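## Task

Shake or nudge the feeder tray so that between 13 and 15 tablets end up inside the clear vial, with no tablet spilled. At the end the tray must rest against its stop and the vial must stand upright directly on the table, staying that way without the robot holding anything in place. Then release everything and pull the grippers away.

## Robot and tools

ROBOT. Two 7-joint Kinova Gen3 arms, named left_arm and right_arm, each ending in a two-pad parallel gripper that opens to 50 mm. Bases in the scene frame: left_arm at (-0.054, +0.410, 0) m, right_arm at (-0.020, -0.339, 0) m, both turned only slightly about z. Joint order everywhere: waist, shoulder, upper arm roll, elbow, forearm roll, wrist pitch, wrist roll. Elbows stop just before straight. Load limits: 48.6 N m for the first four joints, 30.6 N m for the wrist three; a held object's weight adds to the load.

FRAMES. The scene frame has its origin on the tabletop midway between the arms, +z up, +x out across the table, and left_arm on the +y side. The arm names are not image sides. Each gripper has its own axes: fingers point along +z, pads close along x. The reported end_effector_position is the point between the pads; fingertips extend 17.5 mm past it. A rotation-only command pivots about that point, which lies 25 mm off the last joint axis toward gripper -y. Printed hand positions can be off, more at long reach.

ROW FORMAT. Every motion command uses one row of 18 numbers, each in [-1, 1], always for both arms: left_arm dx, dy, dz, rx, ry, rz, then left gripper position, force_limit, speed; then the same nine for right_arm. dx..rz are an offset (not a pose) in that gripper's own axes, measured from its measured pose at the start of the action; 1.0 equals 0.6 m of travel or 180 degrees, and rx, ry, rz form a single rotation vector. The three gripper numbers are absolute settings: position +1 = fully open, about -0.65 = pads meet, -1 = close until blocked (use this to grip). force_limit per pad: -1 about 20 N, 0 about 102 N, +1 about 185 N (actual can be ~17% higher). speed of the gap: -1 is 20 mm/s, 0 is 85, +1 is 150. A 0 is a real command, so to leave a gripper unchanged resend its previous three numbers. Optionally append 14 values in [0, 1]: per-joint stiffness multipliers, left 7 then right 7 in joint order; they persist until replaced, and very small moves may not start.

execute_actions(actions): a list of actions; each action is a table of 1 to 15 rows, one row per 1/30 s control step, 15 steps per action (0.5 s). A short table repeats its final row. All rows of one action are offsets from the same start pose, not chained. The first action in a call starts from the last reported pose. Each step, the commanded pose is clipped to within 70 mm and 16 degrees of the measured pose; the arm then goes at most to that clipped pose, so long moves need several actions. Position wins over orientation if both cannot be met. An empty list just returns state and images.

move(target, speed, blocking): target is one 18-number row as above, offsets from the pose shown in the last result. Each gripper follows a straight line; all paths finish together, taking 0.5 to 10 s (cut off at 10 s). speed is top path speed in m/s, 0.002 to 0.5, default 0.25; rotation limited to twice that in rad/s. Paths ignore obstacles and the other arm; grippers lag and may overshoot speed near full reach. Faster contact and aiming further past contact push harder. blocking=false returns after 0.5 s; until a result shows the move ended, other moves and actions are refused, so use wait or stop. The move: line reports done, off_target, moving, held or fault; limits=paced means the sent pose was clipped, limits=held means a check blocked steps (the arm may then jump fast). Distances to target are listed.

wait(seconds): 0 to 10; arms keep their last command, returns early if a move ends. stop(): brakes a running move (needs room); fingers continue. zoom_image(camera, region): region [x0, y0, x1, y1] pixels, at most 504 by 504, from cam_head_left, cam_head_right, cam_left_wrist or cam_right_wrist (each 896x504); calibration K, distortion and T_world_to_cam are supplied and may be slightly off. read_manual(section) gives only licence text. finished_scene(scene) ends scene 1 or 2 irreversibly and reveals the next task.

RESULTS. The state line gives each gripper's position (m) and quat_wxyz in the scene frame. Hand target lines show where the controller now drives each gripper. pose unreachable means a clearance check altered that arm's command. object_status: 0 moving, 1 blocked while opening, 2 blocked while closing (a real grip), 3 reached the setpoint or pads met (usually nothing held). A new position resets it to 0 briefly. Opening in mm is about (250 - position_measured) x 0.202. Step readings list positions, with HELD marking steps held back. Joint torques reflect load and contact. MOTOR HOT appears from 60 °C; at 75 °C the arm sinks (OVER-TEMPERATURE FAULT). A TORQUE FAULT freezes that arm 10 s and drops the rest of the call.

GRIP NOTES. Stopped fingers ignore new force or speed until position changes by at least 0.01; to soften a grip, open first. Grips on fixed, off-center objects weaken over time, especially at force_limit -1.

AVOID. Spilling tablets, tipping the vial, anything leaving the table, arms touching or pressing each other, slamming or hard pushing, and torque overloads. Loose objects may occasionally get a brief external nudge. The simulation keeps running while you reply, holding the last command. For an idle arm send zero offsets after its first correction. Finish with grippers open and clear.

Each tool is called after ">>>" by a JSON object that holds its "name" and its "arguments".

## Session

>>> {"name": "execute_actions", "arguments": {"actions": []}}

Scene clock: 0.00 s.
left_arm: end_effector_position=(+0.1053, +0.4953, +0.3196) position_measured=3 object_status=3 end_effector_quat_wxyz=(+0.584, -0.469, -0.632, +0.197) | right_arm: end_effector_position=(+0.4028, -0.2834, +0.1803) position_measured=3 object_status=3 end_effector_quat_wxyz=(-0.000, +0.660, +0.752, +0.001)
Joint positions: left_arm=[-0.043  0.676  0.05   1.736 -0.393  2.022  1.942] | right_arm=[-0.056  0.433  0.     1.655 -0.003  1.052  1.517]
Joint velocities: left_arm=[-0.     0.     0.002  0.001  0.001 -0.    -0.001] | right_arm=[ 0.     0.001  0.     0.    -0.     0.     0.   ]
Joint torques (N m, as the joint torque sensors report them, + toward a larger angle): no reading
Motor temperatures (°C, as the motors report them): left_arm=[35 33 30 38 43 43 43] | right_arm=[37 34 31 34 42 40 43]
Hand target (left_arm): +0.105, +0.495, +0.320; +0.584, -0.469, -0.632, +0.197
Hand target (right_arm): +0.403, -0.283, +0.180; -0.000, +0.660, +0.752, +0.001
Joint stiffness scale: left_arm=[1. 1. 1. 1. 1. 1. 1.] | right_arm=[1. 1. 1. 1. 1. 1. 1.]

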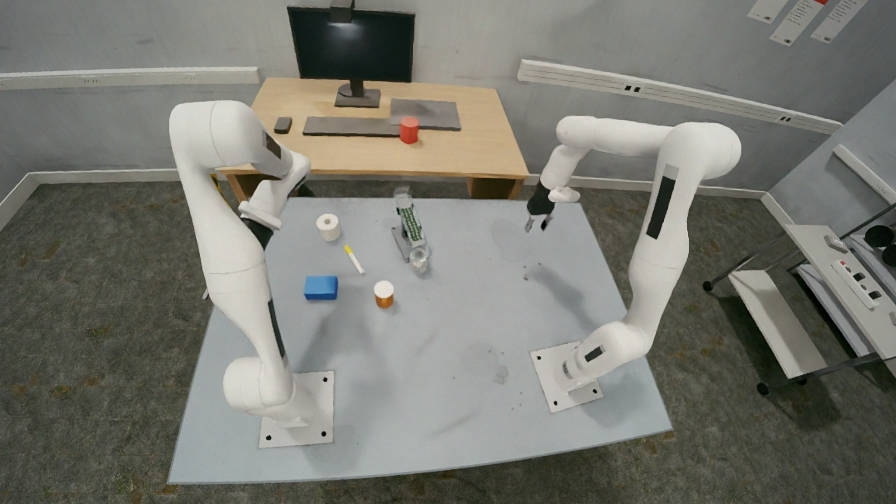

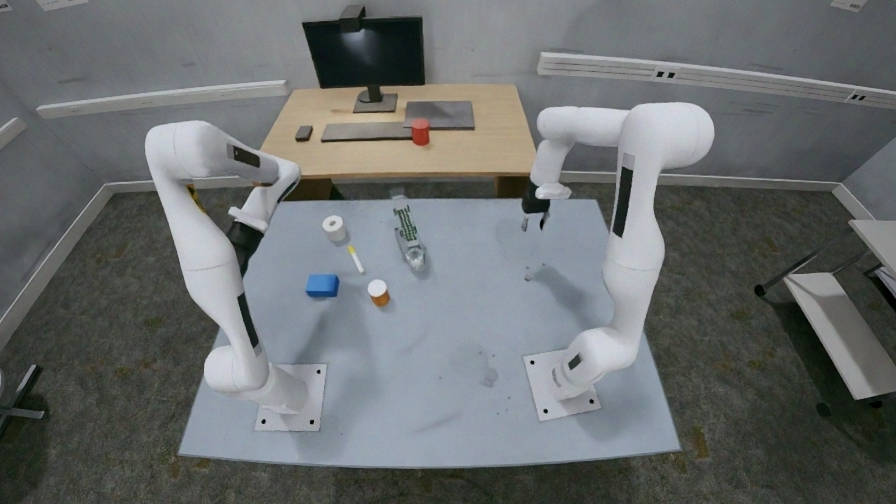

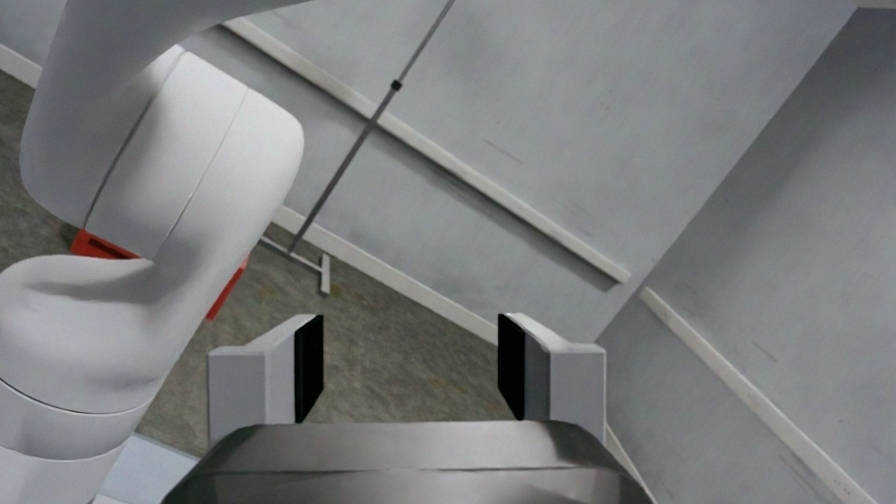

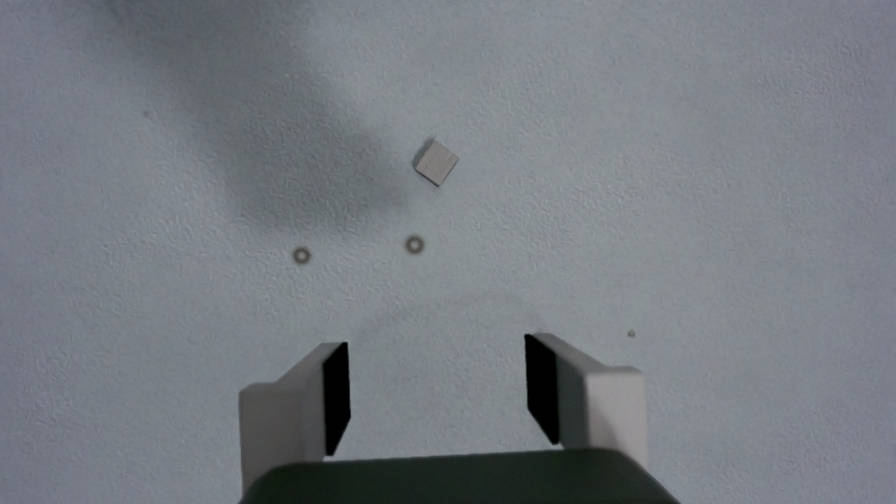

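>>> {"name": "zoom_image", "arguments": {"camera": "cam_head_left", "region": [350,175,480,285]}}

>>> {"name": "move", "arguments": {"target": [0,0,0,0,0,0,1,0,0,0.55,0.2,-0.15,0,0,0,1,0,0]}}

Region (350, 175, 480, 285) of cam_head_left's 896x504 image, scaled by 3.877, with more detail than that image has; it fills the top 426 rows of this view, and the rest is white.

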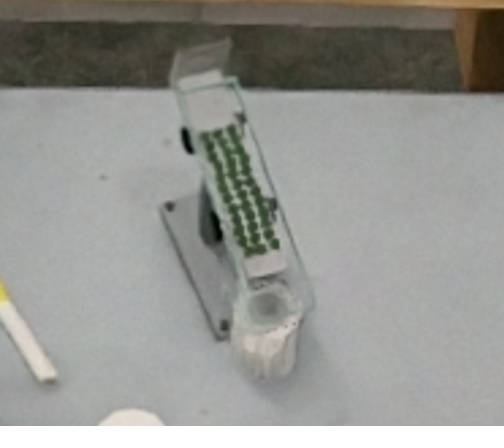

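Scene clock: 2.57 s.
left_arm: end_effector_position=(+0.1053, +0.4953, +0.3196) position_measured=3 object_status=3 end_effector_quat_wxyz=(+0.584, -0.469, -0.632, +0.197) | right_arm: end_effector_position=(+0.4783, +0.0615, +0.2712) position_measured=3 object_status=3 end_effector_quat_wxyz=(-0.004, +0.658, +0.753, +0.006)
Joint positions: left_arm=[-0.043  0.676  0.05   1.736 -0.393  2.022  1.942] | right_arm=[-0.558  1.018 -0.033  0.241  0.019  1.874  1.007]
Joint velocities: left_arm=[ 0.    -0.    -0.     0.    -0.     0.001 -0.   ] | right_arm=[-0.001  0.012  0.001 -0.016  0.001  0.008  0.001]
Joint torques (N m, as the joint torque sensors report them, + toward a larger angle): left_arm=[ -0.28 -15.9   -0.26  -3.51  -0.99   3.35   0.34] | right_arm=[ -0.11 -26.47   0.49  -8.34   0.16  -0.03  -0.04]
Motor temperatures (°C, as the motors report them): left_arm=[35 33 30 38 43 43 43] | right_arm=[37 34 31 34 42 40 43]
Hand target (left_arm): +0.105, +0.495, +0.320; +0.584, -0.469, -0.632, +0.197
Hand target (right_arm): +0.478, +0.060, +0.270; -0.001, +0.659, +0.752, +0.002
Off the commanded pose (left_arm): 0.000 m, 0 deg.
Off the commanded pose (right_arm): 0.002 m, 1 deg.
Joint stiffness scale: left_arm=[1. 1. 1. 1. 1. 1. 1.] | right_arm=[1. 1. 1. 1. 1. 1. 1.]
move: done
camera_calibration (this result's frames):
cam_left_wrist: T_world_to_cam=[[0.171512, 0.815891, 0.552182, -0.607183], [0.376599, 0.463624, -0.802014, 0.0175502], [-0.910361, 0.345507, -0.227747, 0.158776], [0, 0, 0, 1]] pos_world=[0.242073, 0.4324, 0.385512]
cam_right_wrist: T_world_to_cam=[[-0.0825761, 0.995506, 0.0463573, -0.0342877], [0.996584, 0.082439, 0.00486496, -0.450703], [0.00102145, 0.0466006, -0.998913, 0.437412], [0, 0, 0, 1]] pos_world=[0.445886, 0.0509055, 0.440718]

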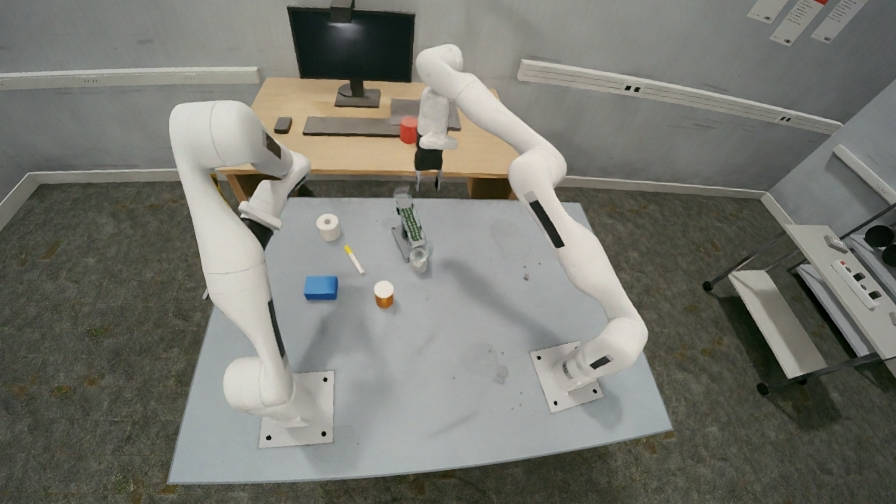

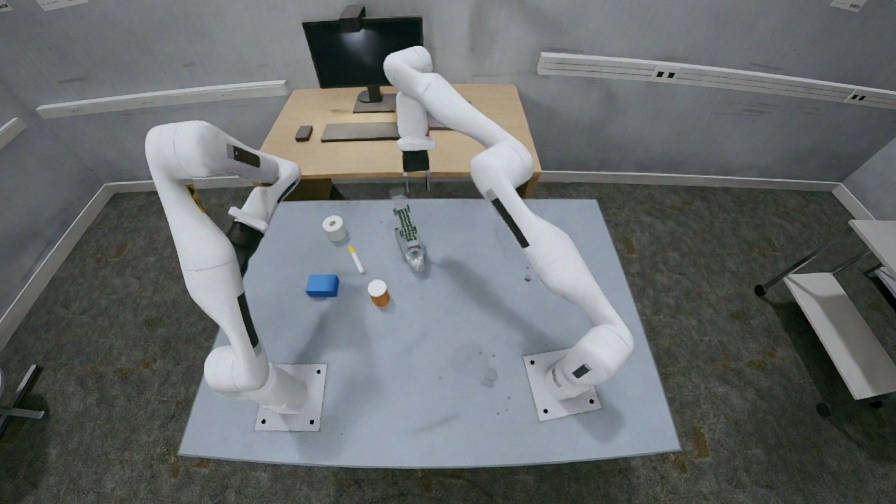

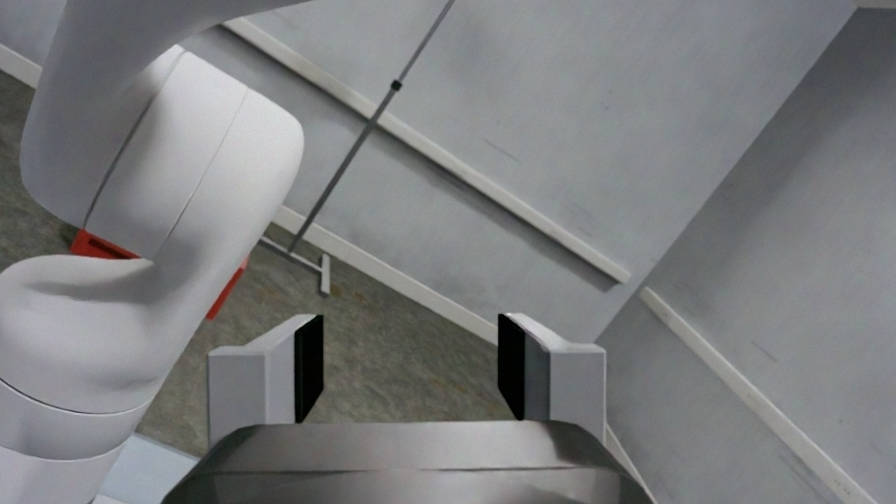

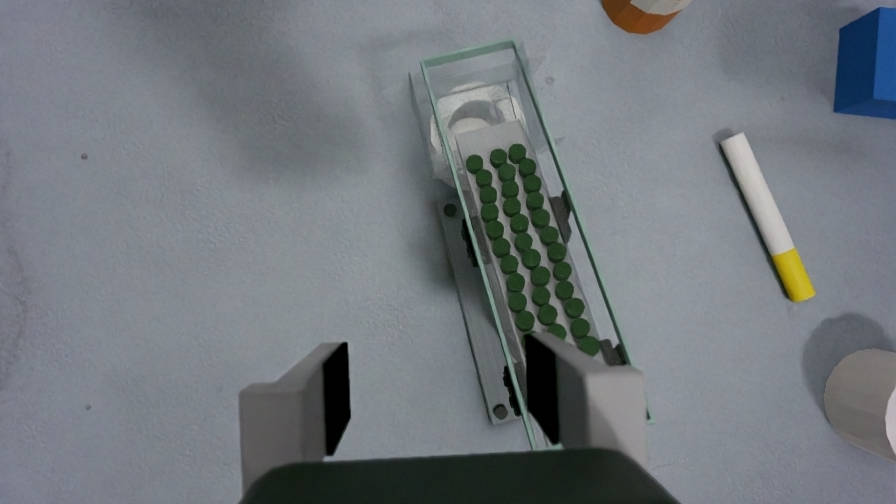

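>>> {"name": "move", "arguments": {"target": [0,0,0,0,0,0,1,0,0,-0.2,0.1,0.2,0,0.42,0,-1,0,0]}}

Scene clock: 5.93 s.
left_arm: end_effector_position=(+0.1053, +0.4953, +0.3196) position_measured=3 object_status=3 end_effector_quat_wxyz=(+0.584, -0.469, -0.632, +0.197) | right_arm: end_effector_position=(+0.5549, -0.0492, +0.1473) position_measured=253 object_status=3 end_effector_quat_wxyz=(-0.459, +0.522, +0.594, +0.405)
Joint positions: left_arm=[-0.043  0.676  0.05   1.736 -0.393  2.022  1.942] | right_arm=[ 0.374  1.292 -0.614  1.01  -0.764  1.242  2.071]
Joint velocities: left_arm=[ 0.     0.001 -0.    -0.001 -0.     0.001  0.   ] | right_arm=[ 0.004  0.014 -0.01  -0.004  0.    -0.     0.   ]
Joint torques (N m, as the joint torque sensors report them, + toward a larger angle): left_arm=[ -0.23 -15.56  -0.12  -3.52  -0.81   3.47   0.39] | right_arm=[  0.15 -25.81  -7.41  -5.54  -2.69   1.6   -0.22]
Motor temperatures (°C, as the motors report them): left_arm=[35 34 30 38 43 43 43] | right_arm=[37 34 31 34 42 40 43]
Hand target (left_arm): +0.105, +0.495, +0.320; +0.584, -0.469, -0.632, +0.197
Hand target (right_arm): +0.555, -0.049, +0.150; -0.463, +0.518, +0.592, +0.408
Off the commanded pose (left_arm): 0.000 m, 0 deg.
Off the commanded pose (right_arm): 0.003 m, 1 deg.
Joint stiffness scale: left_arm=[1. 1. 1. 1. 1. 1. 1.] | right_arm=[1. 1. 1. 1. 1. 1. 1.]
move: done
camera_calibration (this result's frames):
cam_left_wrist: T_world_to_cam=[[0.171512, 0.815891, 0.552182, -0.607183], [0.376599, 0.463624, -0.802014, 0.0175502], [-0.910361, 0.345506, -0.227746, 0.158776], [0, 0, 0, 1]] pos_world=[0.242073, 0.4324, 0.385512]
cam_right_wrist: T_world_to_cam=[[0.0226013, 0.222488, 0.974673, -0.145168], [0.992564, 0.111645, -0.0485012, -0.505876], [-0.119608, 0.968522, -0.21831, 0.316052], [0, 0, 0, 1]] pos_world=[0.543198, -0.217327, 0.185953]

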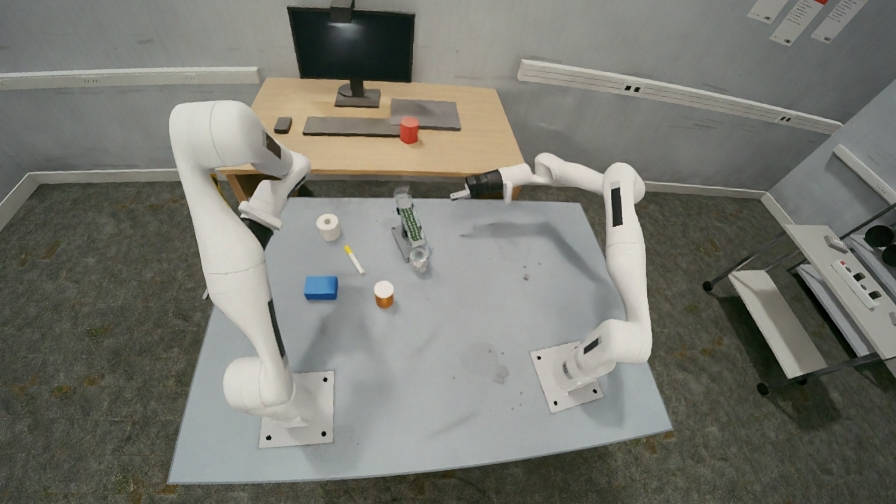

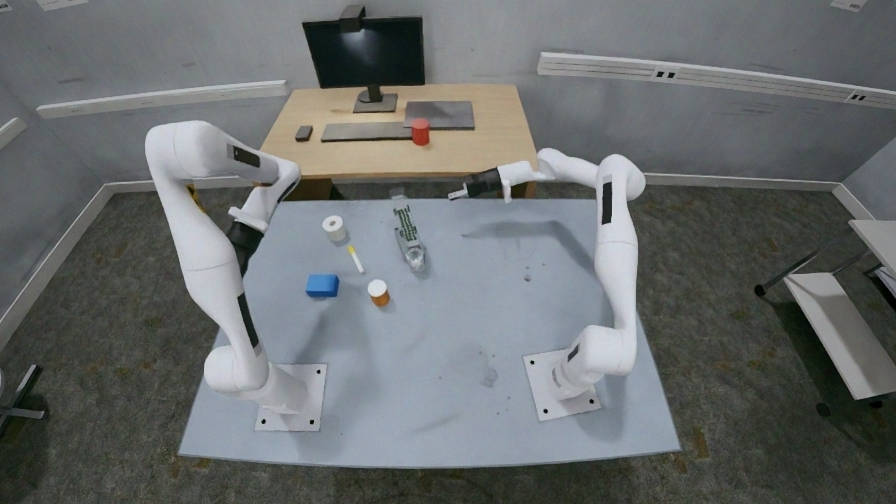

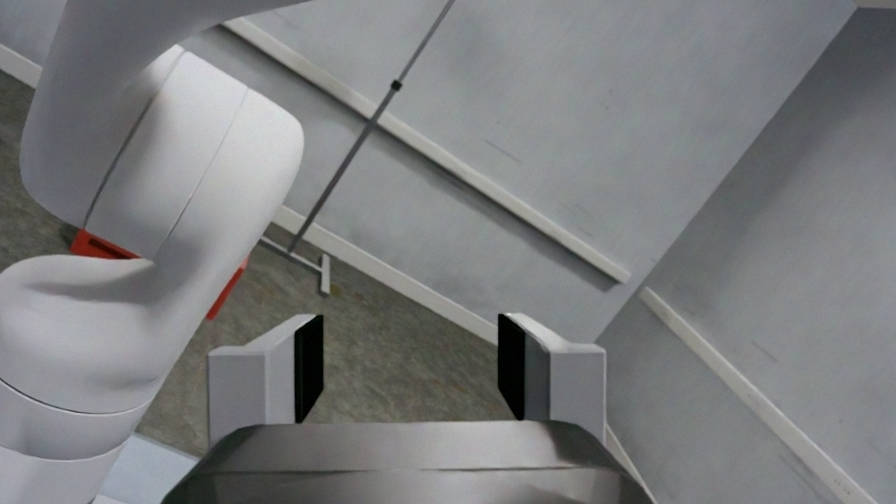

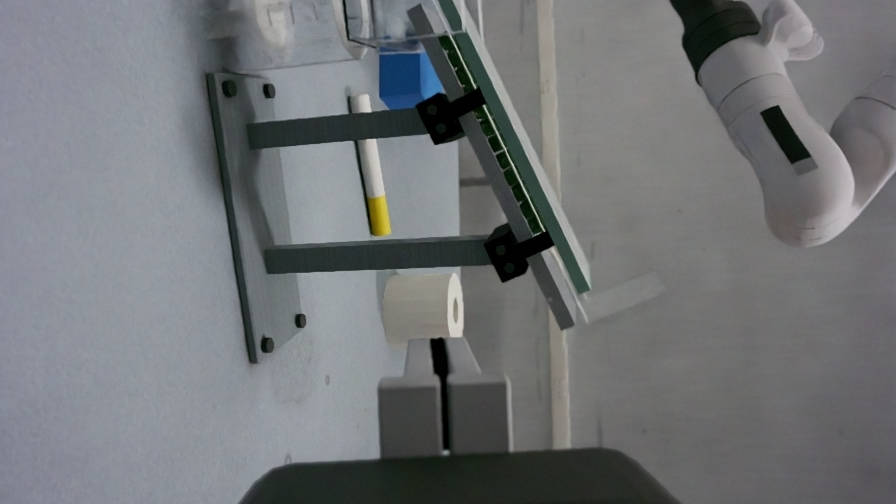

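>>> {"name": "move", "arguments": {"target": [0,0,0,0,0,0,1,0,0,0.147,-0.007,0.13,0.07,0.05,0,-1,0,0]}}

>>> {"name": "zoom_image", "arguments": {"camera": "cam_head_right", "region": [370,165,480,285]}}

Scene clock: 7.67 s.
left_arm: end_effector_position=(+0.1053, +0.4953, +0.3196) position_measured=3 object_status=3 end_effector_quat_wxyz=(+0.584, -0.469, -0.632, +0.197) | right_arm: end_effector_position=(+0.5395, +0.0462, +0.2108) position_measured=253 object_status=3 end_effector_quat_wxyz=(+0.554, -0.437, -0.599, -0.379)
Joint positions: left_arm=[-0.043  0.676  0.05   1.736 -0.393  2.022  1.942] | right_arm=[ 0.145  1.414 -0.688  0.62  -0.767  1.499  1.856]
Joint velocities: left_arm=[ 0.     0.001 -0.001  0.    -0.001 -0.001  0.   ] | right_arm=[-0.004  0.003 -0.001 -0.003  0.     0.001 -0.001]
Joint torques (N m, as the joint torque sensors report them, + toward a larger angle): left_arm=[ -0.28 -15.97  -0.22  -3.5   -0.77   3.33   0.39] | right_arm=[ -0.15 -27.51  -6.13  -5.66  -3.13   1.16  -0.2 ]
Motor temperatures (°C, as the motors report them): left_arm=[35 34 30 38 43 43 43] | right_arm=[37 34 31 34 42 40 43]
Hand target (left_arm): +0.105, +0.495, +0.320; +0.584, -0.469, -0.632, +0.197
Hand target (right_arm): +0.538, +0.047, +0.213; +0.559, -0.435, -0.597, -0.377
Off the commanded pose (left_arm): 0.000 m, 0 deg.
Off the commanded pose (right_arm): 0.003 m, 1 deg.
Joint stiffness scale: left_arm=[1. 1. 1. 1. 1. 1. 1.] | right_arm=[1. 1. 1. 1. 1. 1. 1.]
move: done
camera_calibration (this result's frames):
cam_left_wrist: T_world_to_cam=[[0.171512, 0.815891, 0.552182, -0.607183], [0.376599, 0.463624, -0.802014, 0.0175501], [-0.910361, 0.345506, -0.227746, 0.158776], [0, 0, 0, 1]] pos_world=[0.242073, 0.4324, 0.385512]
cam_right_wrist: T_world_to_cam=[[0.0566509, 0.0905525, 0.994279, -0.244398], [0.942793, 0.322852, -0.0831206, -0.473769], [-0.328531, 0.942108, -0.0670823, 0.317698], [0, 0, 0, 1]] pos_world=[0.564885, -0.124218, 0.224931]

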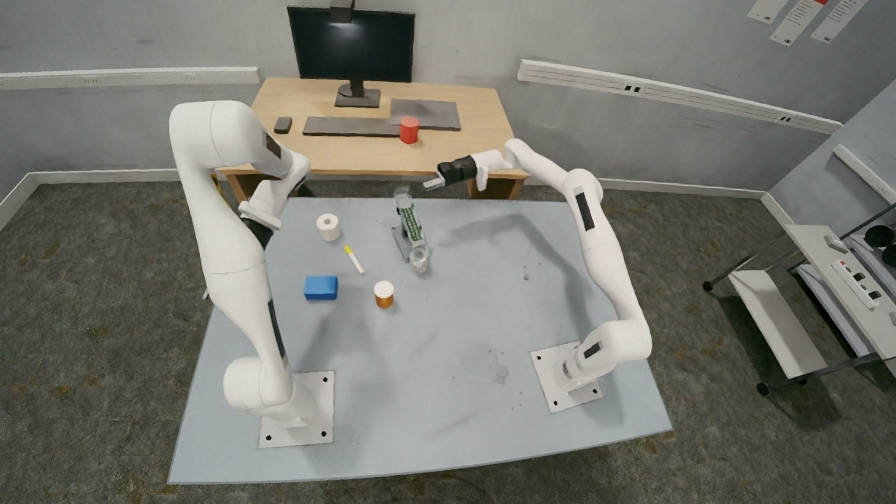

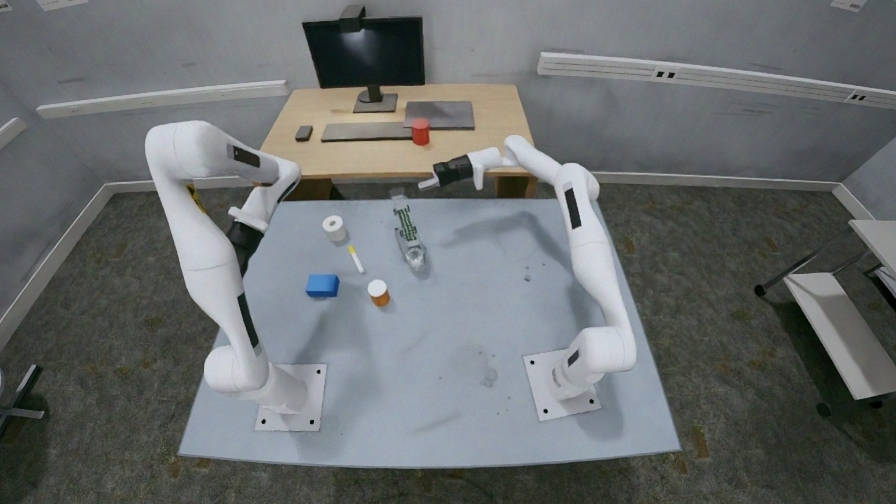

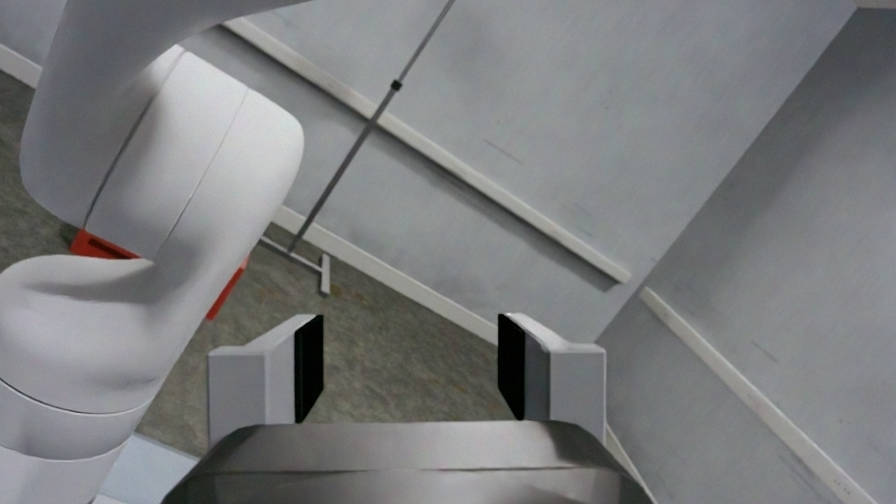

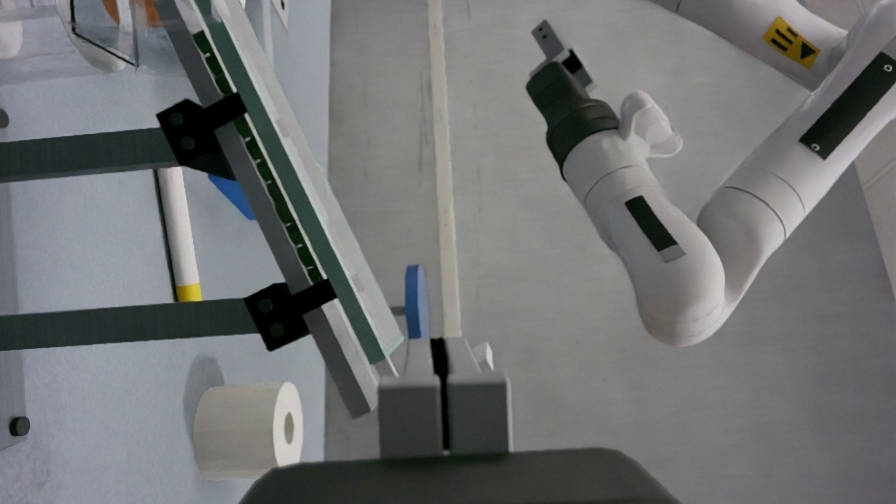

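Region (370, 165, 480, 285) of cam_head_right's 896x504 image, scaled by 4.200, with more detail than that image has; it fills the left 462 columns of this view, and the rest is white.

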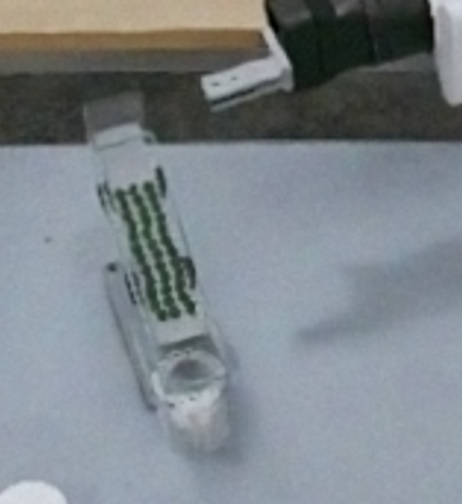

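>>> {"name": "move", "arguments": {"target": [0,0,0,0,0,0,1,0,0,0.024,0.01,0.02,0,0,0.37,0.5,-1,1]}}

Scene clock: 10.57 s.
left_arm: end_effector_position=(+0.1053, +0.4953, +0.3196) position_measured=3 object_status=3 end_effector_quat_wxyz=(+0.584, -0.469, -0.632, +0.197) | right_arm: end_effector_position=(+0.5387, +0.0608, +0.2227) position_measured=78 object_status=3 end_effector_quat_wxyz=(+0.671, -0.692, -0.266, -0.011)
Joint positions: left_arm=[-0.043  0.676  0.05   1.736 -0.393  2.022  1.942] | right_arm=[ 0.141  1.393 -0.641  0.706 -0.816  1.468  0.764]
Joint velocities: left_arm=[ 0.    -0.     0.    -0.001 -0.    -0.    -0.001] | right_arm=[ 0.003 -0.001  0.001  0.002 -0.001 -0.003 -0.004]
Joint torques (N m, as the joint torque sensors report them, + toward a larger angle): left_arm=[ -0.49 -15.84  -0.24  -3.84  -0.77   3.68   0.45] | right_arm=[  0.45 -27.31  -6.4   -5.93  -3.12   1.33  -0.03]
Motor temperatures (°C, as the motors report them): left_arm=[35 34 30 38 43 43 43] | right_arm=[37 34 31 34 42 40 43]
Hand target (left_arm): +0.105, +0.495, +0.320; +0.584, -0.469, -0.632, +0.197
Hand target (right_arm): +0.541, +0.061, +0.224; +0.671, -0.694, -0.261, -0.012
Off the commanded pose (left_arm): 0.000 m, 0 deg.
Off the commanded pose (right_arm): 0.003 m, 1 deg.
Joint stiffness scale: left_arm=[1. 1. 1. 1. 1. 1. 1.] | right_arm=[1. 1. 1. 1. 1. 1. 1.]
move: done
camera_calibration (this result's frames):
cam_left_wrist: T_world_to_cam=[[0.171512, 0.815891, 0.552182, -0.607183], [0.376599, 0.463624, -0.802014, 0.0175501], [-0.910361, 0.345507, -0.227747, 0.158776], [0, 0, 0, 1]] pos_world=[0.242073, 0.4324, 0.385512]
cam_right_wrist: T_world_to_cam=[[0.888006, 0.324154, 0.326144, -0.570713], [0.338228, 0.0200655, -0.94085, 0.05836], [-0.311525, 0.945791, -0.0918199, 0.300554], [0, 0, 0, 1]] pos_world=[0.580688, -0.100433, 0.26864]

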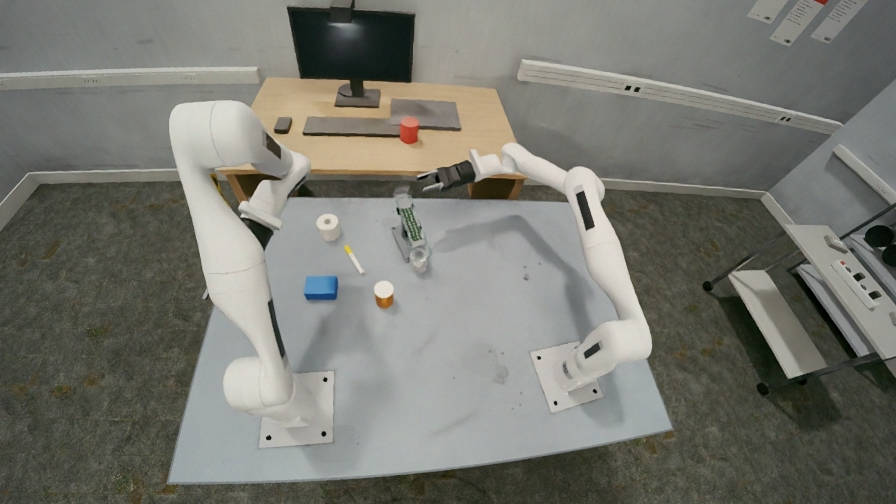

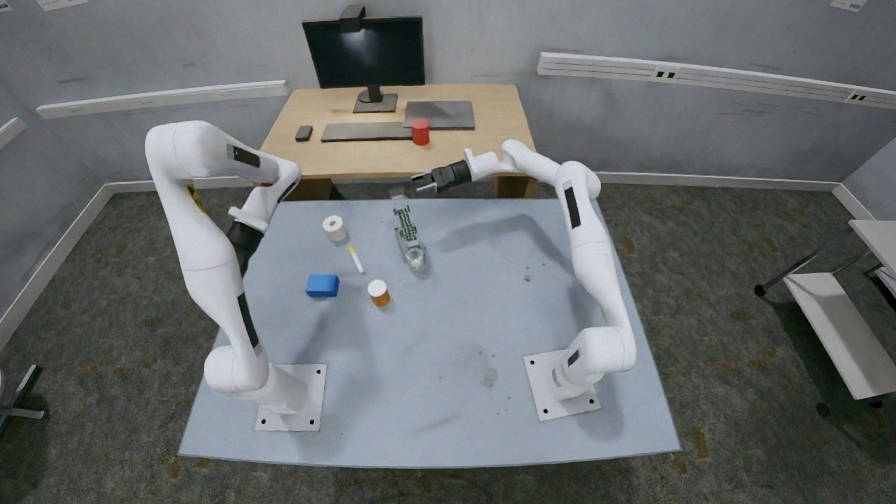

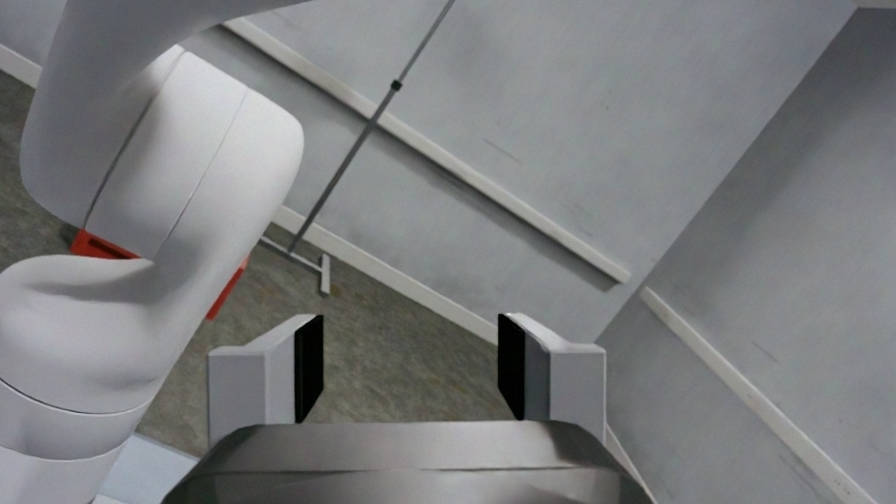

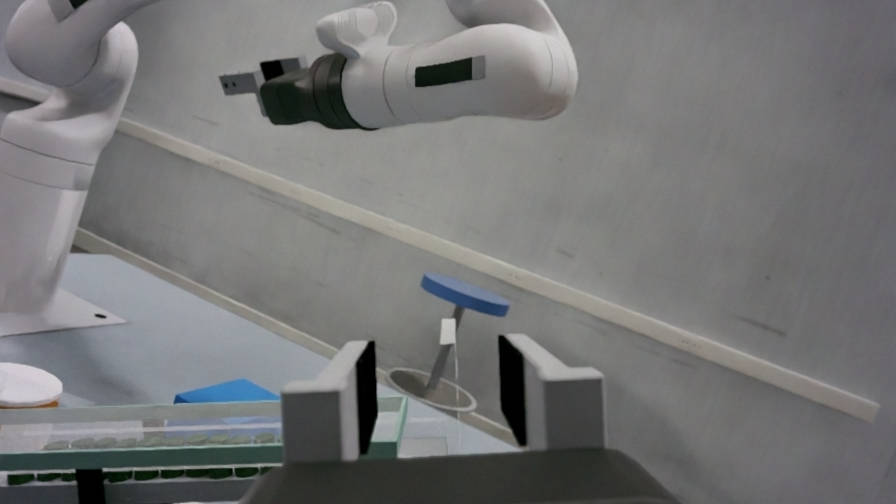

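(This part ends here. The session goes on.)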